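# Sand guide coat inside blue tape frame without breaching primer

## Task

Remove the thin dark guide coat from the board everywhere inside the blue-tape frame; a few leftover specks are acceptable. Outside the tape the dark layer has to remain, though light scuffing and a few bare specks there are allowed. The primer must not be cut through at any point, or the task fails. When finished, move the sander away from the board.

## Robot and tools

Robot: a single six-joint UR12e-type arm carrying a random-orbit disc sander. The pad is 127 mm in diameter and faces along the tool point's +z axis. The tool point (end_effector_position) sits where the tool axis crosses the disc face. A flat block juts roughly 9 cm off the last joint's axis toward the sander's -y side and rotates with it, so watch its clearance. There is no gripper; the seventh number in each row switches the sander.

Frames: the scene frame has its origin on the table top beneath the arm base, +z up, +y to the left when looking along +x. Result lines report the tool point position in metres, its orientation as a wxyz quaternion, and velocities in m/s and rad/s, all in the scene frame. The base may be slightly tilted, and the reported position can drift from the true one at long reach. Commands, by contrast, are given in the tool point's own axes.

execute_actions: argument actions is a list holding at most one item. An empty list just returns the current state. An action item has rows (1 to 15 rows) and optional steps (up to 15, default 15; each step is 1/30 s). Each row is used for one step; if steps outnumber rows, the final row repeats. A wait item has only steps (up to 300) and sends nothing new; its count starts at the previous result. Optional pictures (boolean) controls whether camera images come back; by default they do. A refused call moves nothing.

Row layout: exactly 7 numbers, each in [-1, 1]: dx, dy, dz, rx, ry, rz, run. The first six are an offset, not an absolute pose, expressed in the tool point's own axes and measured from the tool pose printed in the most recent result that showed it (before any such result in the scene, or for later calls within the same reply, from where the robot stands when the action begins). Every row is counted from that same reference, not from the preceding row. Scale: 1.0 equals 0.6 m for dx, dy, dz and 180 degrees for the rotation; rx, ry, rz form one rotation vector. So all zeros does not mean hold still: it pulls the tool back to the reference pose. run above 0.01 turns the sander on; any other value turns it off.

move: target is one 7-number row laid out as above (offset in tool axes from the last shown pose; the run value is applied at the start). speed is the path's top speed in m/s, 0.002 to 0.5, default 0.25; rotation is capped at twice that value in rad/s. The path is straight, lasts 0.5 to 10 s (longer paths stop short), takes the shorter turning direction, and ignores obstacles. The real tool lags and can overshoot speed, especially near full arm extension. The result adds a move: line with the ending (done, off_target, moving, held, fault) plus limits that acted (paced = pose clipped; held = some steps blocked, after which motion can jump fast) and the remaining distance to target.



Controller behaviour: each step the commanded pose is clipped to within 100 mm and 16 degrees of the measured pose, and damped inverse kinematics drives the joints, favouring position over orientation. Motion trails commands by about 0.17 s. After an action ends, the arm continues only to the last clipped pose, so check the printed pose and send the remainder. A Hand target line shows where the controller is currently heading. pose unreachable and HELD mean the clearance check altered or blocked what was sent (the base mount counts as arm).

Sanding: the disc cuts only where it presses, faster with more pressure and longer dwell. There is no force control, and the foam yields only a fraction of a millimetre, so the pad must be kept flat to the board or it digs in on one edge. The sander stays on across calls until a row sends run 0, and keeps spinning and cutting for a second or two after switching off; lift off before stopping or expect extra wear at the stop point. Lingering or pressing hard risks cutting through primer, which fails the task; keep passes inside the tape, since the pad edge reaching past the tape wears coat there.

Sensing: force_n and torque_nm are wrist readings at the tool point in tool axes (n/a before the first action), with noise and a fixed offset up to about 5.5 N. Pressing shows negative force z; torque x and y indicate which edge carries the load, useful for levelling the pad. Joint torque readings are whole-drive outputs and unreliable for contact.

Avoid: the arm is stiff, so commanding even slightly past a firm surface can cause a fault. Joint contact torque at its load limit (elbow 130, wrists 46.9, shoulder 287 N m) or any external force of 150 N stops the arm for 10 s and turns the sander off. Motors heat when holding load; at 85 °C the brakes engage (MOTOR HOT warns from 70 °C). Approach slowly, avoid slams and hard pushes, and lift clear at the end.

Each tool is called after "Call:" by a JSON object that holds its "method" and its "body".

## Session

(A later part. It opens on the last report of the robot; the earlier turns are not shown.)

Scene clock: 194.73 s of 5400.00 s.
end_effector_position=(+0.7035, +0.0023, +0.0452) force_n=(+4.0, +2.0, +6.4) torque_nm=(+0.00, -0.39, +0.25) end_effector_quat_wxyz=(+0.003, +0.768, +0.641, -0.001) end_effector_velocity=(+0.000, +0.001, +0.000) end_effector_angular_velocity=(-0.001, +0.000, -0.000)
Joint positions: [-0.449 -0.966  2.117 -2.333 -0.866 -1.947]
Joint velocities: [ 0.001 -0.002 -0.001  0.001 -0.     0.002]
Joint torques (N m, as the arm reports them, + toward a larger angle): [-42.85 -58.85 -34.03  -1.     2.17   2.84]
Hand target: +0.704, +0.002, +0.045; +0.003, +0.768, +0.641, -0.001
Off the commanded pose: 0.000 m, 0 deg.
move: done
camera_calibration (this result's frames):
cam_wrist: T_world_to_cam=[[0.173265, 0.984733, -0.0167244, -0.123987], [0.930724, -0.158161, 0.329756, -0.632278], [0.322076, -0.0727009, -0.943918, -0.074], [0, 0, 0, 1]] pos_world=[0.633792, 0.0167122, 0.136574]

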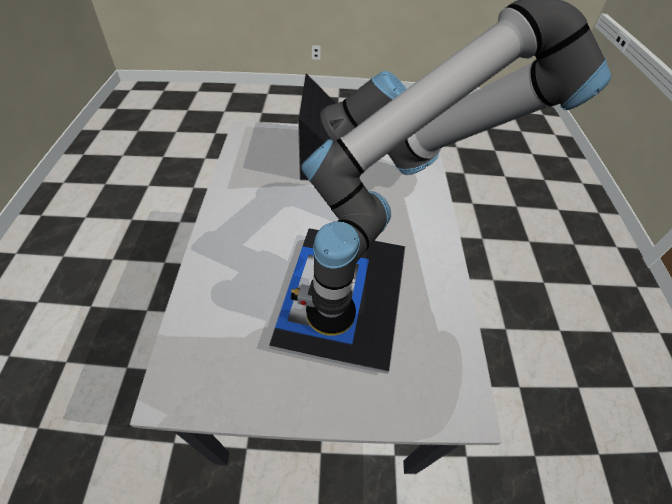

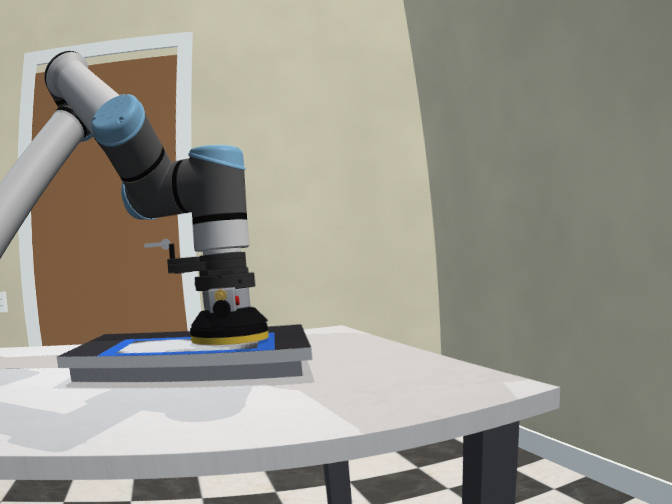

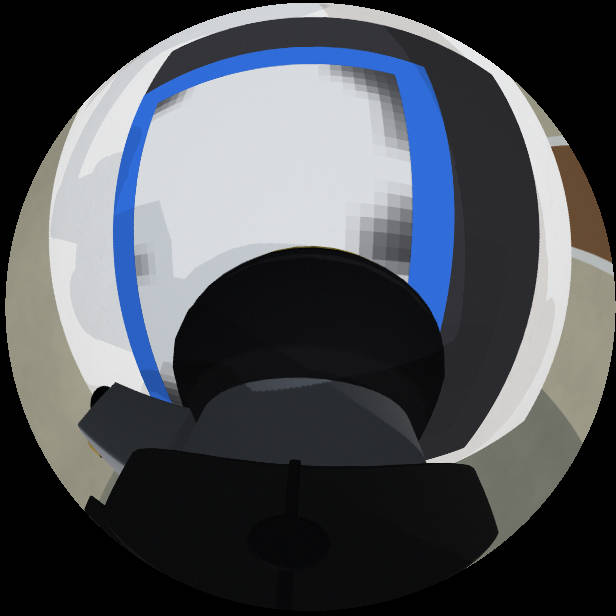

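Call:
{"method": "execute_actions", "body": {"actions": [{"rows":[[0.001,0,0.001,0,0,0,1],[0.002,0,0.002,0,0,0,1],[0.003,0,0.003,0,0,0,1],[0.004,0,0.0044,0,0,0,1]],"steps":15}], "pictures": false}}

Call:
{"method": "execute_actions", "body": {"actions": [{"rows":[[0,0,0,0,0,0,1]],"steps":15}], "pictures": false}}

Call:
{"method": "move", "body": {"target": [0,-0.2267,-0.00085,0.0007,0,0,1], "speed": 0.032}}

Call:
{"method": "execute_actions", "body": {"actions": [{"rows":[[0,0,0,0,0,0,1]],"steps":15}], "pictures": false}}

Call:
{"method": "move", "body": {"target": [0,0,-0.004,0,0,0,0], "speed": 0.03}}

Call:
{"method": "zoom_image", "body": {"camera": "cam_high", "region": [250, 220, 430, 380]}}

Scene clock: 206.00 s of 5400.00 s.
end_effector_position=(+0.7041, +0.0047, +0.0427) force_n=(-2.2, -5.1, -18.6) torque_nm=(-0.01, +0.76, +0.14) end_effector_quat_wxyz=(+0.003, +0.768, +0.641, -0.001) end_effector_velocity=(-0.001, +0.000, -0.001) end_effector_angular_velocity=(+0.002, +0.000, -0.002)
Joint positions: [-0.444 -0.965  2.117 -2.338 -0.864 -1.941]
Joint velocities: [-0.     0.001  0.001 -0.     0.001  0.001]
Joint torques (N m, as the arm reports them, + toward a larger angle): [-38.99 -32.4  -18.12  -4.99   1.27   2.21]
Hand target: +0.704, +0.005, +0.043; +0.003, +0.768, +0.641, -0.001
Off the commanded pose: 0.000 m, 0 deg.
Steps of this call (steps 1 to 323: nothing new was sent; steps 324 to 338: all 15 steps of this action). Readings (end_effector_position | what the end effector reports):
324: (+0.7036, +0.0024, +0.0453) | force_n=(-1.3, -2.7, -0.4) torque_nm=(-0.53, +0.52, -0.17)
325: (+0.7036, +0.0025, +0.0452) | force_n=(-3.0, -0.6, +3.4) torque_nm=(-0.26, +0.66, -0.37)
327: (+0.7038, +0.0031, +0.0447) | force_n=(+0.9, -4.8, +3.5) torque_nm=(-0.72, +0.16, -0.14)
331: (+0.7040, +0.0044, +0.0431) | force_n=(-0.4, -2.9, -7.0) torque_nm=(-0.31, +0.52, -0.02)
338: the state above

Scene clock: 206.50 s of 5400.00 s.
end_effector_position=(+0.7041, +0.0047, +0.0427) force_n=(+2.3, -3.6, -15.3) torque_nm=(-0.20, -0.10, +0.07) end_effector_quat_wxyz=(+0.003, +0.768, +0.641, -0.000) end_effector_velocity=(-0.001, -0.000, +0.000) end_effector_angular_velocity=(-0.000, +0.000, -0.001)
Joint positions: [-0.444 -0.965  2.117 -2.338 -0.864 -1.941]
Joint velocities: [-0.001 -0.     0.001  0.    -0.     0.   ]
Joint torques (N m, as the arm reports them, + toward a larger angle): [-44.88 -33.07 -20.76  -3.02   0.21   0.65]
Hand target: +0.704, +0.005, +0.043; +0.003, +0.768, +0.641, -0.001
Off the commanded pose: 0.000 m, 0 deg.
Steps of this call (steps 1 to 15: all 15 steps of this action). Readings (end_effector_position | what the end effector reports):
1: (+0.7041, +0.0047, +0.0427) | force_n=(-0.7, -1.6, -22.9) torque_nm=(+0.40, +0.21, +0.04)
2: (+0.7041, +0.0047, +0.0426) | force_n=(+8.3, +0.9, -15.7) torque_nm=(-0.05, -1.01, +0.14)
4: (+0.7041, +0.0047, +0.0427) | force_n=(-2.2, -4.8, -20.9) torque_nm=(-0.42, +0.99, +0.18)
8: (+0.7041, +0.0047, +0.0427) | force_n=(-1.3, -1.9, -17.1) torque_nm=(-0.46, +0.81, +0.11)
15: the state above

Scene clock: 211.30 s of 5400.00 s.
end_effector_position=(+0.5703, +0.0289, +0.0426) force_n=(-5.1, -3.8, -17.2) torque_nm=(+0.02, +1.36, -0.06) end_effector_quat_wxyz=(+0.003, +0.768, +0.641, -0.001) end_effector_velocity=(-0.001, +0.001, +0.001) end_effector_angular_velocity=(-0.000, -0.002, +0.000)
Joint positions: [-0.512 -1.115  2.375 -2.393 -0.892 -2.023]
Joint velocities: [-0.001 -0.003  0.002 -0.     0.    -0.   ]
Joint torques (N m, as the arm reports them, + toward a larger angle): [-47.68 -34.42 -15.43  -4.53  -2.25  -2.72]
Hand target: +0.570, +0.029, +0.043; +0.003, +0.768, +0.641, -0.001
Off the commanded pose: 0.000 m, 0 deg.
move: done
camera_calibration (this result's frames):
cam_wrist: T_world_to_cam=[[0.173123, 0.984757, -0.01682, -0.126971], [0.931384, -0.158139, 0.327895, -0.50351], [0.320237, -0.0724319, -0.944564, -0.0305372], [0, 0, 0, 1]] pos_world=[0.500722, 0.0431994, 0.134118]

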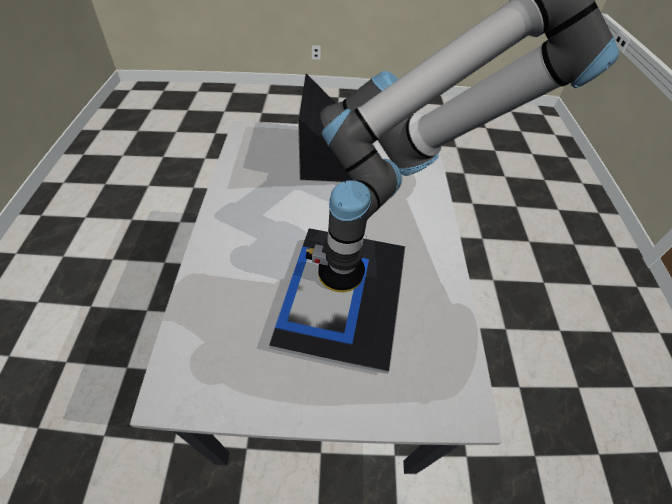

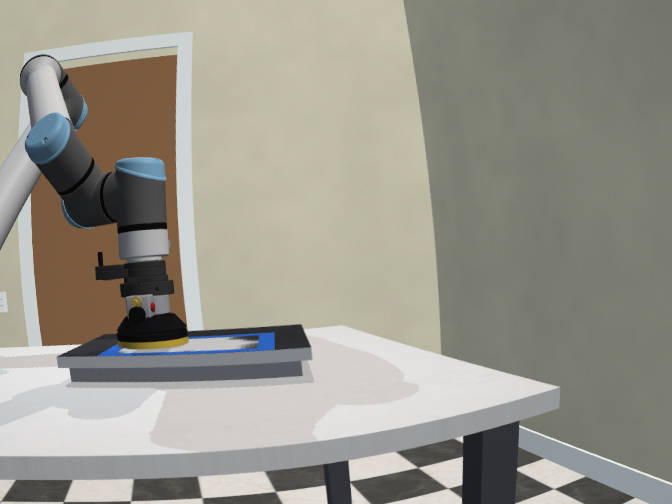

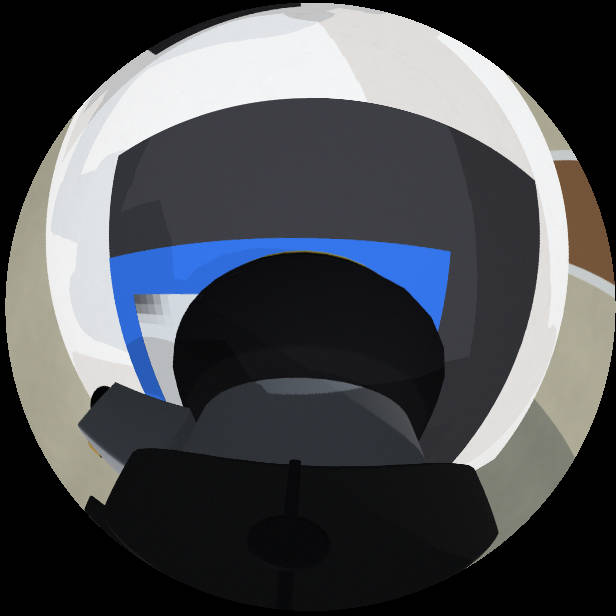

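Scene clock: 211.80 s of 5400.00 s.
end_effector_position=(+0.5703, +0.0289, +0.0426) force_n=(+3.1, -2.9, -14.3) torque_nm=(-0.44, -0.22, +0.11) end_effector_quat_wxyz=(+0.003, +0.768, +0.641, -0.001) end_effector_velocity=(-0.001, +0.001, -0.000) end_effector_angular_velocity=(+0.001, -0.001, -0.000)
Joint positions: [-0.512 -1.115  2.375 -2.393 -0.892 -2.023]
Joint velocities: [-0.    -0.001  0.002 -0.     0.002 -0.   ]
Joint torques (N m, as the arm reports them, + toward a larger angle): [-42.01 -24.4  -24.03  -3.8   -0.33  -0.19]
Hand target: +0.570, +0.029, +0.043; +0.003, +0.768, +0.641, -0.001
Off the commanded pose: 0.000 m, 0 deg.
Steps of this call (steps 1 to 15: all 15 steps of this action). Readings (end_effector_position | what the end effector reports):
1: (+0.5703, +0.0289, +0.0426) | force_n=(-0.1, -2.9, -19.9) torque_nm=(+0.00, +0.33, +0.07)
2: (+0.5703, +0.0289, +0.0426) | force_n=(+3.3, -0.9, -14.2) torque_nm=(-0.41, -0.25, +0.11)
4: (+0.5703, +0.0289, +0.0426) | force_n=(-2.5, -6.5, -18.0) torque_nm=(-0.68, +1.06, +0.09)
8: (+0.5703, +0.0289, +0.0426) | force_n=(+3.6, -2.4, -14.9) torque_nm=(-0.51, +0.17, +0.08)
15: the state above

Scene clock: 212.73 s of 5400.00 s.
end_effector_position=(+0.5703, +0.0289, +0.0450) force_n=(-3.2, -2.3, +6.1) torque_nm=(-0.26, +0.63, +0.40) end_effector_quat_wxyz=(+0.003, +0.768, +0.641, -0.001) end_effector_velocity=(-0.000, +0.000, +0.000) end_effector_angular_velocity=(+0.001, +0.000, -0.001)
Joint positions: [-0.514 -1.118  2.374 -2.386 -0.893 -2.026]
Joint velocities: [-0.    -0.001 -0.     0.002  0.    -0.   ]
Joint torques (N m, as the arm reports them, + toward a larger angle): [-55.05 -41.2  -37.62  -1.34  -2.07  -3.33]
Hand target: +0.570, +0.029, +0.045; +0.003, +0.768, +0.641, -0.001
Off the commanded pose: 0.000 m, 0 deg.
move: done
camera_calibration (this result's frames):
cam_wrist: T_world_to_cam=[[0.173112, 0.984758, -0.0168476, -0.126931], [0.931388, -0.15812, 0.327894, -0.50425], [0.320233, -0.0724542, -0.944564, -0.0282901], [0, 0, 0, 1]] pos_world=[0.500685, 0.0432141, 0.13648]

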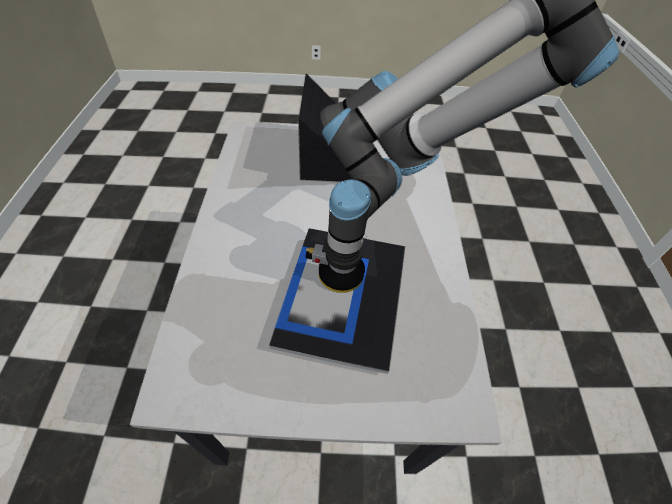

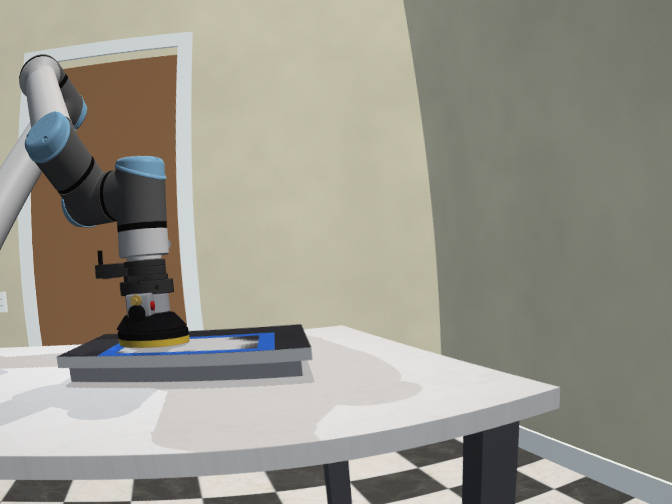

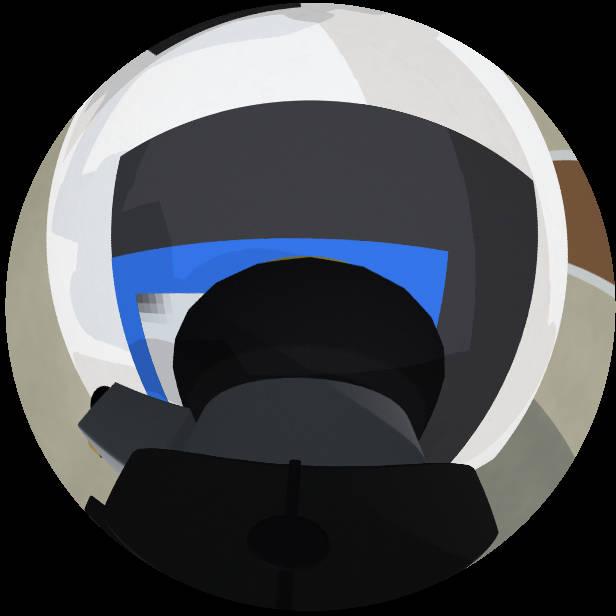

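Region (250, 220, 430, 380) of cam_high's 672x504 image, scaled by 2.800, with more detail than that image has.

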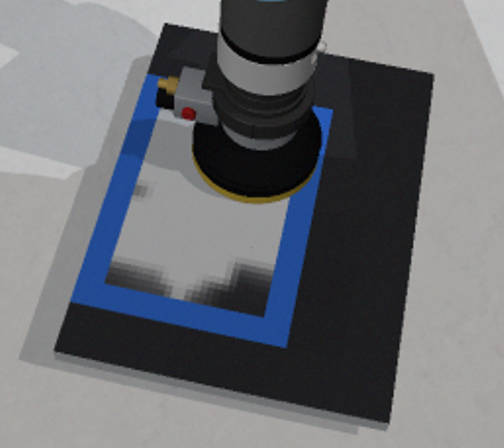

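Call:
{"method": "move", "body": {"target": [0.004,0.215,0.002,0,0.0005,0,0], "speed": 0.15}}

Call:
{"method": "execute_actions", "body": {"actions": [{"rows":[[0,0,0.001,0,0,0,1],[0,0,0.002,0,0,0,1],[0,0,0.0026,0,0,0,1]],"steps":15}], "pictures": false}}

Call:
{"method": "execute_actions", "body": {"actions": [{"rows":[[0,0,0,0,0,0,1]],"steps":15}], "pictures": false}}

Call:
{"method": "execute_actions", "body": {"actions": [{"rows":[[0,0,0,0,0,0,1]],"steps":15}], "pictures": false}}

Call:
{"method": "move", "body": {"target": [-0.1033,0,0.00043,0,0.0025,0,1], "speed": 0.03}}

Call:
{"method": "execute_actions", "body": {"actions": [{"rows":[[0,0,0,0,0,0,1]],"steps":15}], "pictures": false}}

Call:
{"method": "move", "body": {"target": [0,0,-0.004,0,0,0,0], "speed": 0.03}}

Call:
{"method": "move", "body": {"target": [0,-0.215,0,0,0,0,0], "speed": 0.15}}

Call:
{"method": "zoom_image", "body": {"camera": "cam_high", "region": [250, 220, 430, 380]}}

Scene clock: 228.67 s of 5400.00 s.
end_effector_position=(+0.6975, +0.0083, +0.0440) force_n=(-3.8, -1.1, +3.8) torque_nm=(-0.16, +0.76, +0.29) end_effector_quat_wxyz=(+0.002, +0.768, +0.641, -0.001) end_effector_velocity=(+0.001, -0.000, -0.000) end_effector_angular_velocity=(+0.002, -0.001, -0.001)
Joint positions: [-0.446 -0.977  2.129 -2.334 -0.864 -1.945]
Joint velocities: [-0.     0.002 -0.001 -0.     0.002  0.   ]
Joint torques (N m, as the arm reports them, + toward a larger angle): [-46.84 -38.38 -38.53  -0.81   2.12   2.41]
Hand target: +0.698, +0.008, +0.044; +0.002, +0.768, +0.641, -0.001
Off the commanded pose: 0.000 m, 0 deg.
move: done
camera_calibration (this result's frames):
cam_wrist: T_world_to_cam=[[0.173107, 0.984786, -0.0152086, -0.128805], [0.931305, -0.158643, 0.327878, -0.625661], [0.320477, -0.0709218, -0.944598, -0.0716488], [0, 0, 0, 1]] pos_world=[0.62794, 0.0225072, 0.135502]

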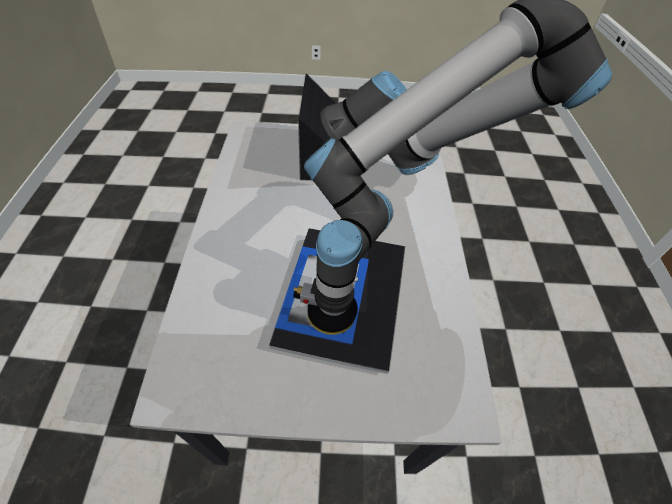

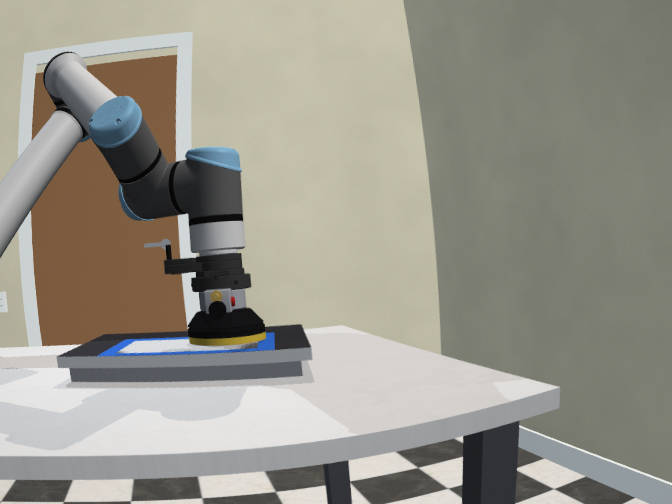

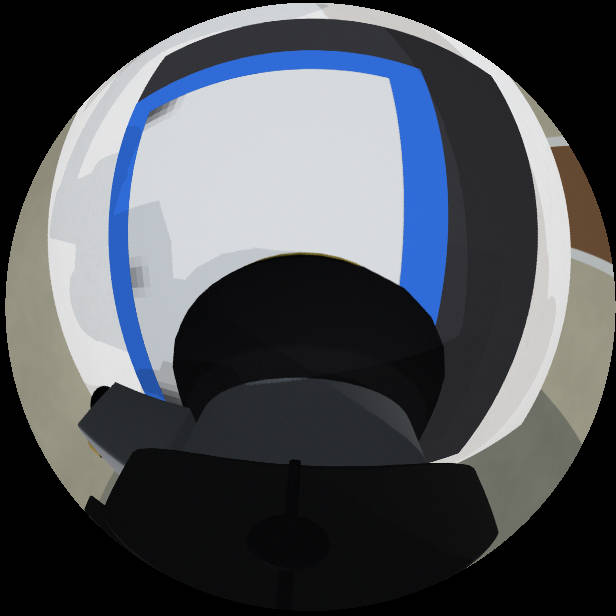

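Scene clock: 229.17 s of 5400.00 s.
end_effector_position=(+0.6976, +0.0083, +0.0425) force_n=(-4.3, -3.9, -21.3) torque_nm=(-0.54, +1.09, +0.35) end_effector_quat_wxyz=(+0.002, +0.768, +0.641, -0.001) end_effector_velocity=(-0.001, +0.001, -0.001) end_effector_angular_velocity=(+0.002, +0.001, -0.001)
Joint positions: [-0.445 -0.975  2.13  -2.338 -0.863 -1.943]
Joint velocities: [0.    0.    0.001 0.001 0.001 0.001]
Joint torques (N m, as the arm reports them, + toward a larger angle): [-34.26 -25.77 -15.57  -4.13   1.16   2.67]
Hand target: +0.698, +0.008, +0.042; +0.002, +0.768, +0.641, -0.001
Off the commanded pose: 0.000 m, 0 deg.
Steps of this call (steps 1 to 15: all 15 steps of this action). Readings (end_effector_position | what the end effector reports):
1: (+0.6976, +0.0083, +0.0440) | force_n=(+5.1, -6.4, -1.9) torque_nm=(-1.00, -0.46, -0.24)
2: (+0.6976, +0.0083, +0.0439) | force_n=(+2.1, -0.4, +4.6) torque_nm=(-0.22, -0.11, -0.17)
4: (+0.6976, +0.0083, +0.0434) | force_n=(-0.1, -4.0, +4.4) torque_nm=(-0.76, +0.30, +0.01)
8: (+0.6977, +0.0083, +0.0427) | force_n=(-2.7, +0.4, -16.3) torque_nm=(+0.45, +0.30, -0.04)
15: the state above

Scene clock: 229.67 s of 5400.00 s.
end_effector_position=(+0.6976, +0.0083, +0.0425) force_n=(+1.4, +1.3, -20.4) torque_nm=(+0.31, -0.13, +0.12) end_effector_quat_wxyz=(+0.002, +0.768, +0.641, -0.001) end_effector_velocity=(+0.000, -0.000, +0.001) end_effector_angular_velocity=(-0.001, -0.000, +0.000)
Joint positions: [-0.445 -0.975  2.13  -2.338 -0.863 -1.943]
Joint velocities: [-0.    -0.    -0.001 -0.    -0.001  0.   ]
Joint torques (N m, as the arm reports them, + toward a larger angle): [-37.04 -29.99 -18.84  -2.06   0.29   1.86]
Hand target: +0.698, +0.008, +0.043; +0.002, +0.768, +0.641, -0.001
Off the commanded pose: 0.000 m, 0 deg.
Steps of this call (steps 1 to 15: all 15 steps of this action). Readings (end_effector_position | what the end effector reports):
1: (+0.6976, +0.0083, +0.0425) | force_n=(+0.2, -0.6, -23.2) torque_nm=(+0.47, -0.03, +0.07)
2: (+0.6976, +0.0083, +0.0425) | force_n=(+2.6, -0.4, -19.2) torque_nm=(-0.58, -0.13, +0.33)
4: (+0.6976, +0.0083, +0.0425) | force_n=(-6.1, -6.0, -29.0) torque_nm=(-0.14, +1.38, +0.10)
8: (+0.6976, +0.0083, +0.0425) | force_n=(+0.5, -1.6, -24.1) torque_nm=(+0.07, -0.18, -0.19)
15: the state above

Scene clock: 230.17 s of 5400.00 s.
end_effector_position=(+0.6976, +0.0083, +0.0425) force_n=(-3.8, -7.4, -21.3) torque_nm=(-1.05, +1.13, +0.09) end_effector_quat_wxyz=(+0.002, +0.768, +0.641, -0.001) end_effector_velocity=(+0.000, -0.001, +0.000) end_effector_angular_velocity=(+0.001, -0.000, -0.001)
Joint positions: [-0.445 -0.975  2.13  -2.338 -0.863 -1.943]
Joint velocities: [-0.001  0.001 -0.001  0.001  0.    -0.   ]
Joint torques (N m, as the arm reports them, + toward a larger angle): [-40.35 -27.29 -18.06  -2.43   0.37   1.59]
Hand target: +0.698, +0.008, +0.043; +0.002, +0.768, +0.641, -0.001
Off the commanded pose: 0.000 m, 0 deg.
Steps of this call (steps 1 to 15: all 15 steps of this action). Readings (end_effector_position | what the end effector reports):
1: (+0.6976, +0.0083, +0.0425) | force_n=(+2.1, -2.2, -19.8) torque_nm=(-0.78, +0.24, +0.31)
2: (+0.6976, +0.0083, +0.0425) | force_n=(-6.3, -5.5, -24.3) torque_nm=(-0.39, +1.62, +0.21)
4: (+0.6976, +0.0083, +0.0425) | force_n=(+4.8, +1.6, -14.0) torque_nm=(-0.42, -0.32, +0.34)
8: (+0.6976, +0.0083, +0.0425) | force_n=(-1.5, -3.3, -15.9) torque_nm=(-0.89, +0.86, +0.33)
15: the state above

Scene clock: 232.77 s of 5400.00 s.
end_effector_position=(+0.6866, -0.0526, +0.0425) force_n=(-3.6, +0.9, -24.6) torque_nm=(+0.82, +0.40, +0.04) end_effector_quat_wxyz=(-0.000, +0.768, +0.641, +0.002) end_effector_velocity=(+0.000, -0.000, -0.000) end_effector_angular_velocity=(-0.000, +0.000, +0.002)
Joint positions: [-0.51  -0.906  2.126 -2.349 -0.883 -2.024]
Joint velocities: [-0.     0.001 -0.001  0.    -0.    -0.002]
Joint torques (N m, as the arm reports them, + toward a larger angle): [-53.03 -24.65 -27.76  -3.58  -1.85  -2.38]
Hand target: +0.687, -0.053, +0.043; -0.000, +0.768, +0.641, +0.002
Off the commanded pose: 0.000 m, 0 deg.
move: done
camera_calibration (this result's frames):
cam_wrist: T_world_to_cam=[[0.172974, 0.984898, -0.00748843, -0.0671714], [0.930798, -0.160977, 0.32818, -0.624476], [0.322018, -0.0637368, -0.944586, -0.0745611], [0, 0, 0, 1]] pos_world=[0.61689, -0.039122, 0.134008]

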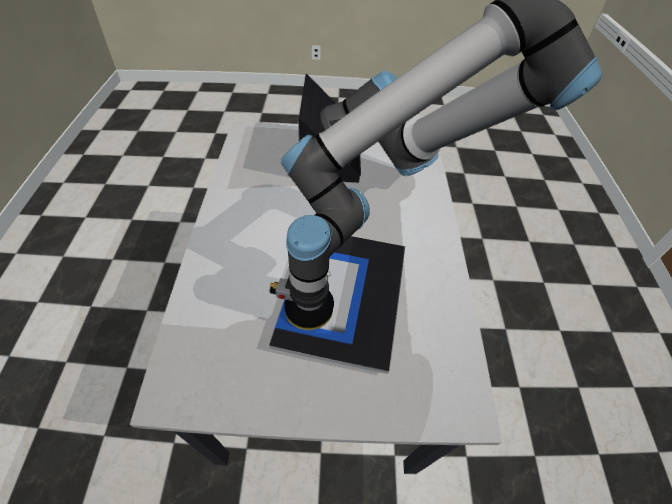

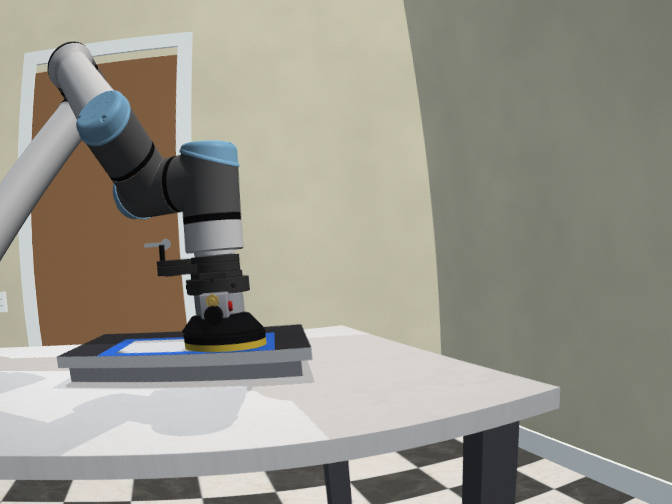

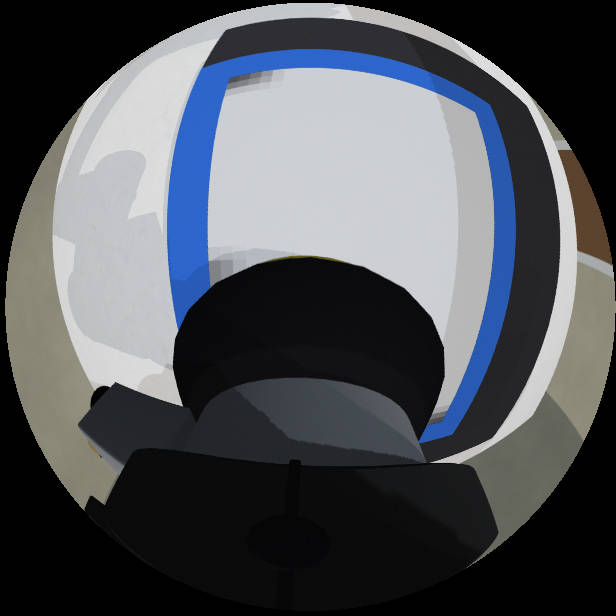

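Scene clock: 233.27 s of 5400.00 s.
end_effector_position=(+0.6866, -0.0527, +0.0425) force_n=(-3.9, -1.6, -21.8) torque_nm=(-0.38, +0.79, +0.22) end_effector_quat_wxyz=(-0.000, +0.768, +0.641, +0.002) end_effector_velocity=(+0.001, -0.000, +0.002) end_effector_angular_velocity=(-0.003, -0.001, +0.001)
Joint positions: [-0.51  -0.906  2.126 -2.349 -0.883 -2.024]
Joint velocities: [-0.001 -0.002 -0.001  0.    -0.002 -0.   ]
Joint torques (N m, as the arm reports them, + toward a larger angle): [-37.66 -45.18 -25.79  -2.5    0.38   1.51]
Hand target: +0.687, -0.053, +0.043; -0.000, +0.768, +0.641, +0.002
Off the commanded pose: 0.000 m, 0 deg.
Steps of this call (steps 1 to 15: all 15 steps of this action). Readings (end_effector_position | what the end effector reports):
1: (+0.6866, -0.0527, +0.0425) | force_n=(+4.5, +0.9, -20.0) torque_nm=(-0.36, -1.04, +0.35)
2: (+0.6866, -0.0527, +0.0425) | force_n=(-0.2, -3.6, -24.3) torque_nm=(-0.77, +0.27, +0.33)
4: (+0.6866, -0.0527, +0.0425) | force_n=(+5.0, +0.0, -17.7) torque_nm=(-0.10, -1.20, +0.23)
8: (+0.6866, -0.0527, +0.0425) | force_n=(+3.1, +2.2, -16.4) torque_nm=(-0.38, -0.33, +0.27)
15: the state above

Scene clock: 234.20 s of 5400.00 s.
end_effector_position=(+0.6866, -0.0527, +0.0449) force_n=(+0.5, +2.5, -1.7) torque_nm=(+0.00, +0.05, +0.21) end_effector_quat_wxyz=(-0.000, +0.768, +0.641, +0.002) end_effector_velocity=(+0.002, +0.001, +0.000) end_effector_angular_velocity=(+0.000, -0.001, +0.003)
Joint positions: [-0.512 -0.909  2.126 -2.343 -0.884 -2.027]
Joint velocities: [ 0.001 -0.001 -0.002  0.001  0.001 -0.001]
Joint torques (N m, as the arm reports them, + toward a larger angle): [-65.47 -61.48 -38.25  -0.97  -2.59  -3.33]
Hand target: +0.687, -0.053, +0.045; -0.000, +0.768, +0.641, +0.002
Off the commanded pose: 0.000 m, 0 deg.
move: done
camera_calibration (this result's frames):
cam_wrist: T_world_to_cam=[[0.172984, 0.984896, -0.00751061, -0.0671204], [0.930803, -0.160981, 0.328163, -0.625238], [0.321997, -0.0637578, -0.944591, -0.0723263], [0, 0, 0, 1]] pos_world=[0.616873, -0.0391561, 0.136357]

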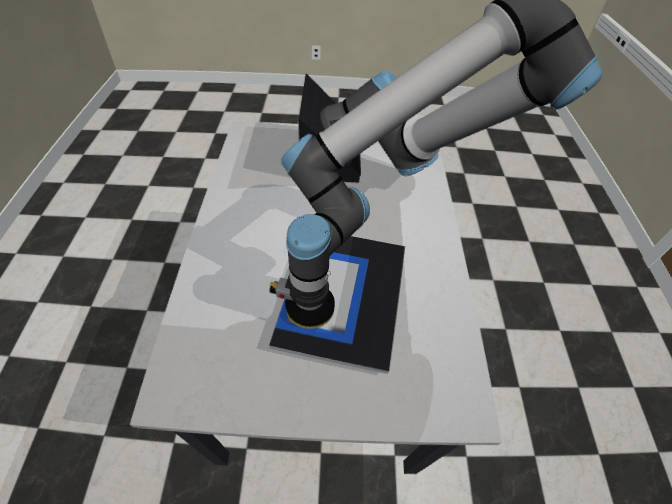

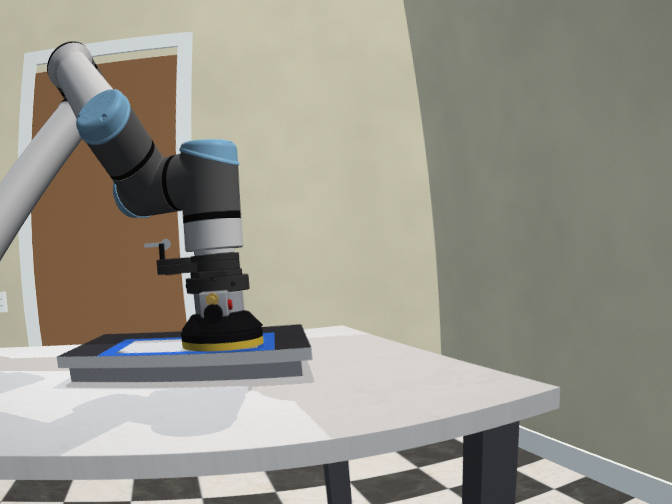

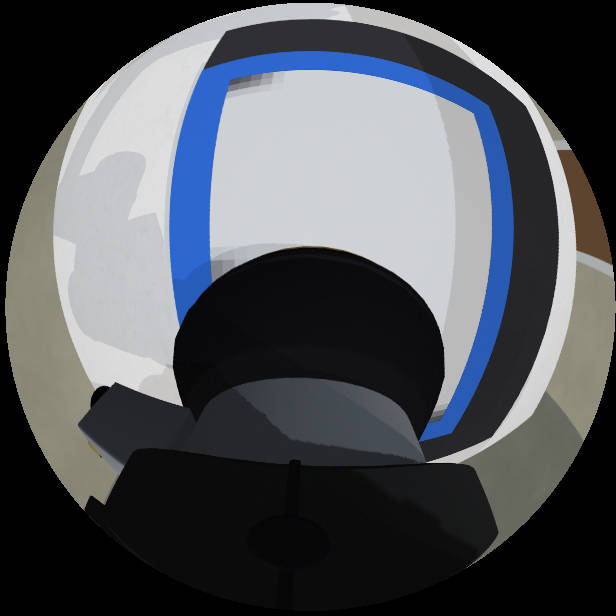

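Scene clock: 235.53 s of 5400.00 s.
end_effector_position=(+0.5598, -0.0298, +0.0446) force_n=(+1.2, +1.0, +7.8) torque_nm=(-0.09, -0.06, +0.40) end_effector_quat_wxyz=(-0.000, +0.768, +0.641, +0.002) end_effector_velocity=(-0.001, +0.000, -0.000) end_effector_angular_velocity=(+0.000, +0.001, +0.000)
Joint positions: [-0.591 -1.033  2.371 -2.408 -0.919 -2.116]
Joint velocities: [-0.001 -0.     0.001  0.001 -0.001 -0.002]
Joint torques (N m, as the arm reports them, + toward a larger angle): [-58.91 -44.93 -25.34  -7.02  -2.49  -2.75]
Hand target: +0.560, -0.030, +0.045; -0.000, +0.768, +0.641, +0.002
Off the commanded pose: 0.000 m, 0 deg.
move: done
camera_calibration (this result's frames):
cam_wrist: T_world_to_cam=[[0.17299, 0.984894, -0.00759867, -0.0677264], [0.930793, -0.160955, 0.328204, -0.503387], [0.322023, -0.0638488, -0.944576, -0.0302861], [0, 0, 0, 1]] pos_world=[0.490018, -0.0162532, 0.136091]

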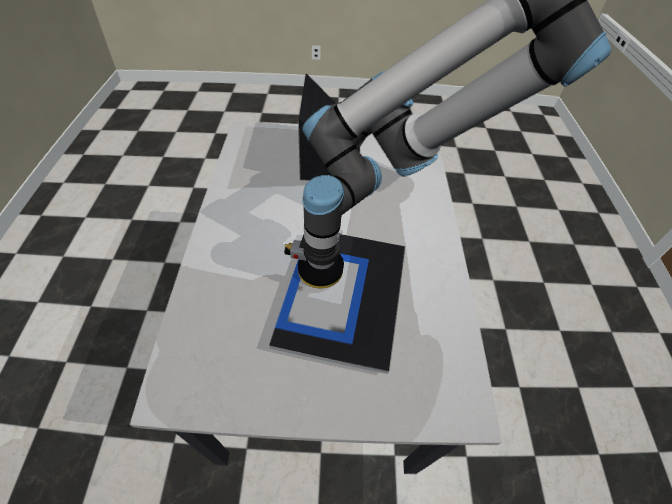

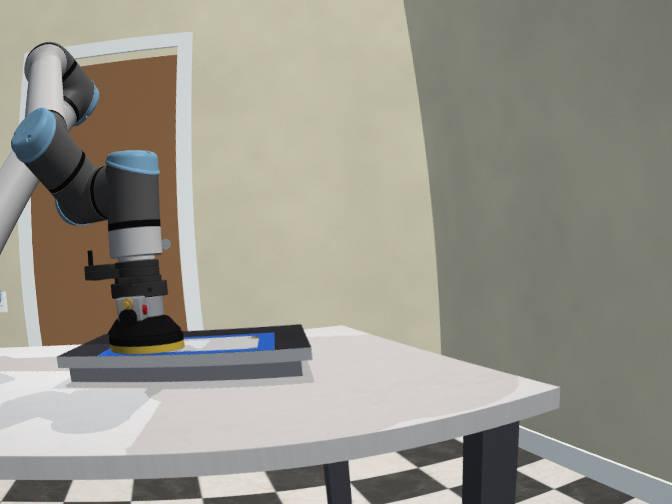

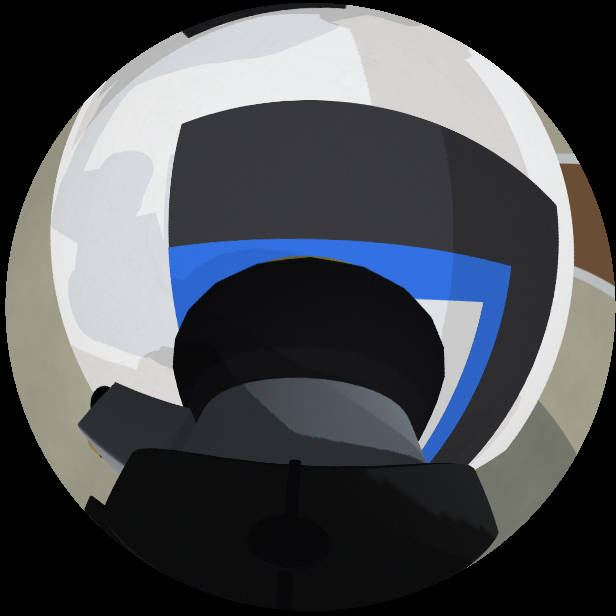

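Region (250, 220, 430, 380) of cam_high's 672x504 image, scaled by 2.800, with more detail than that image has.

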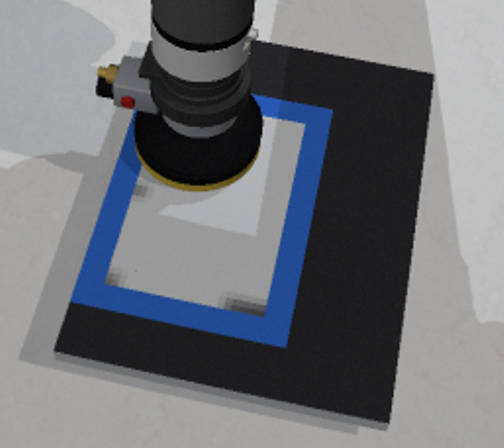

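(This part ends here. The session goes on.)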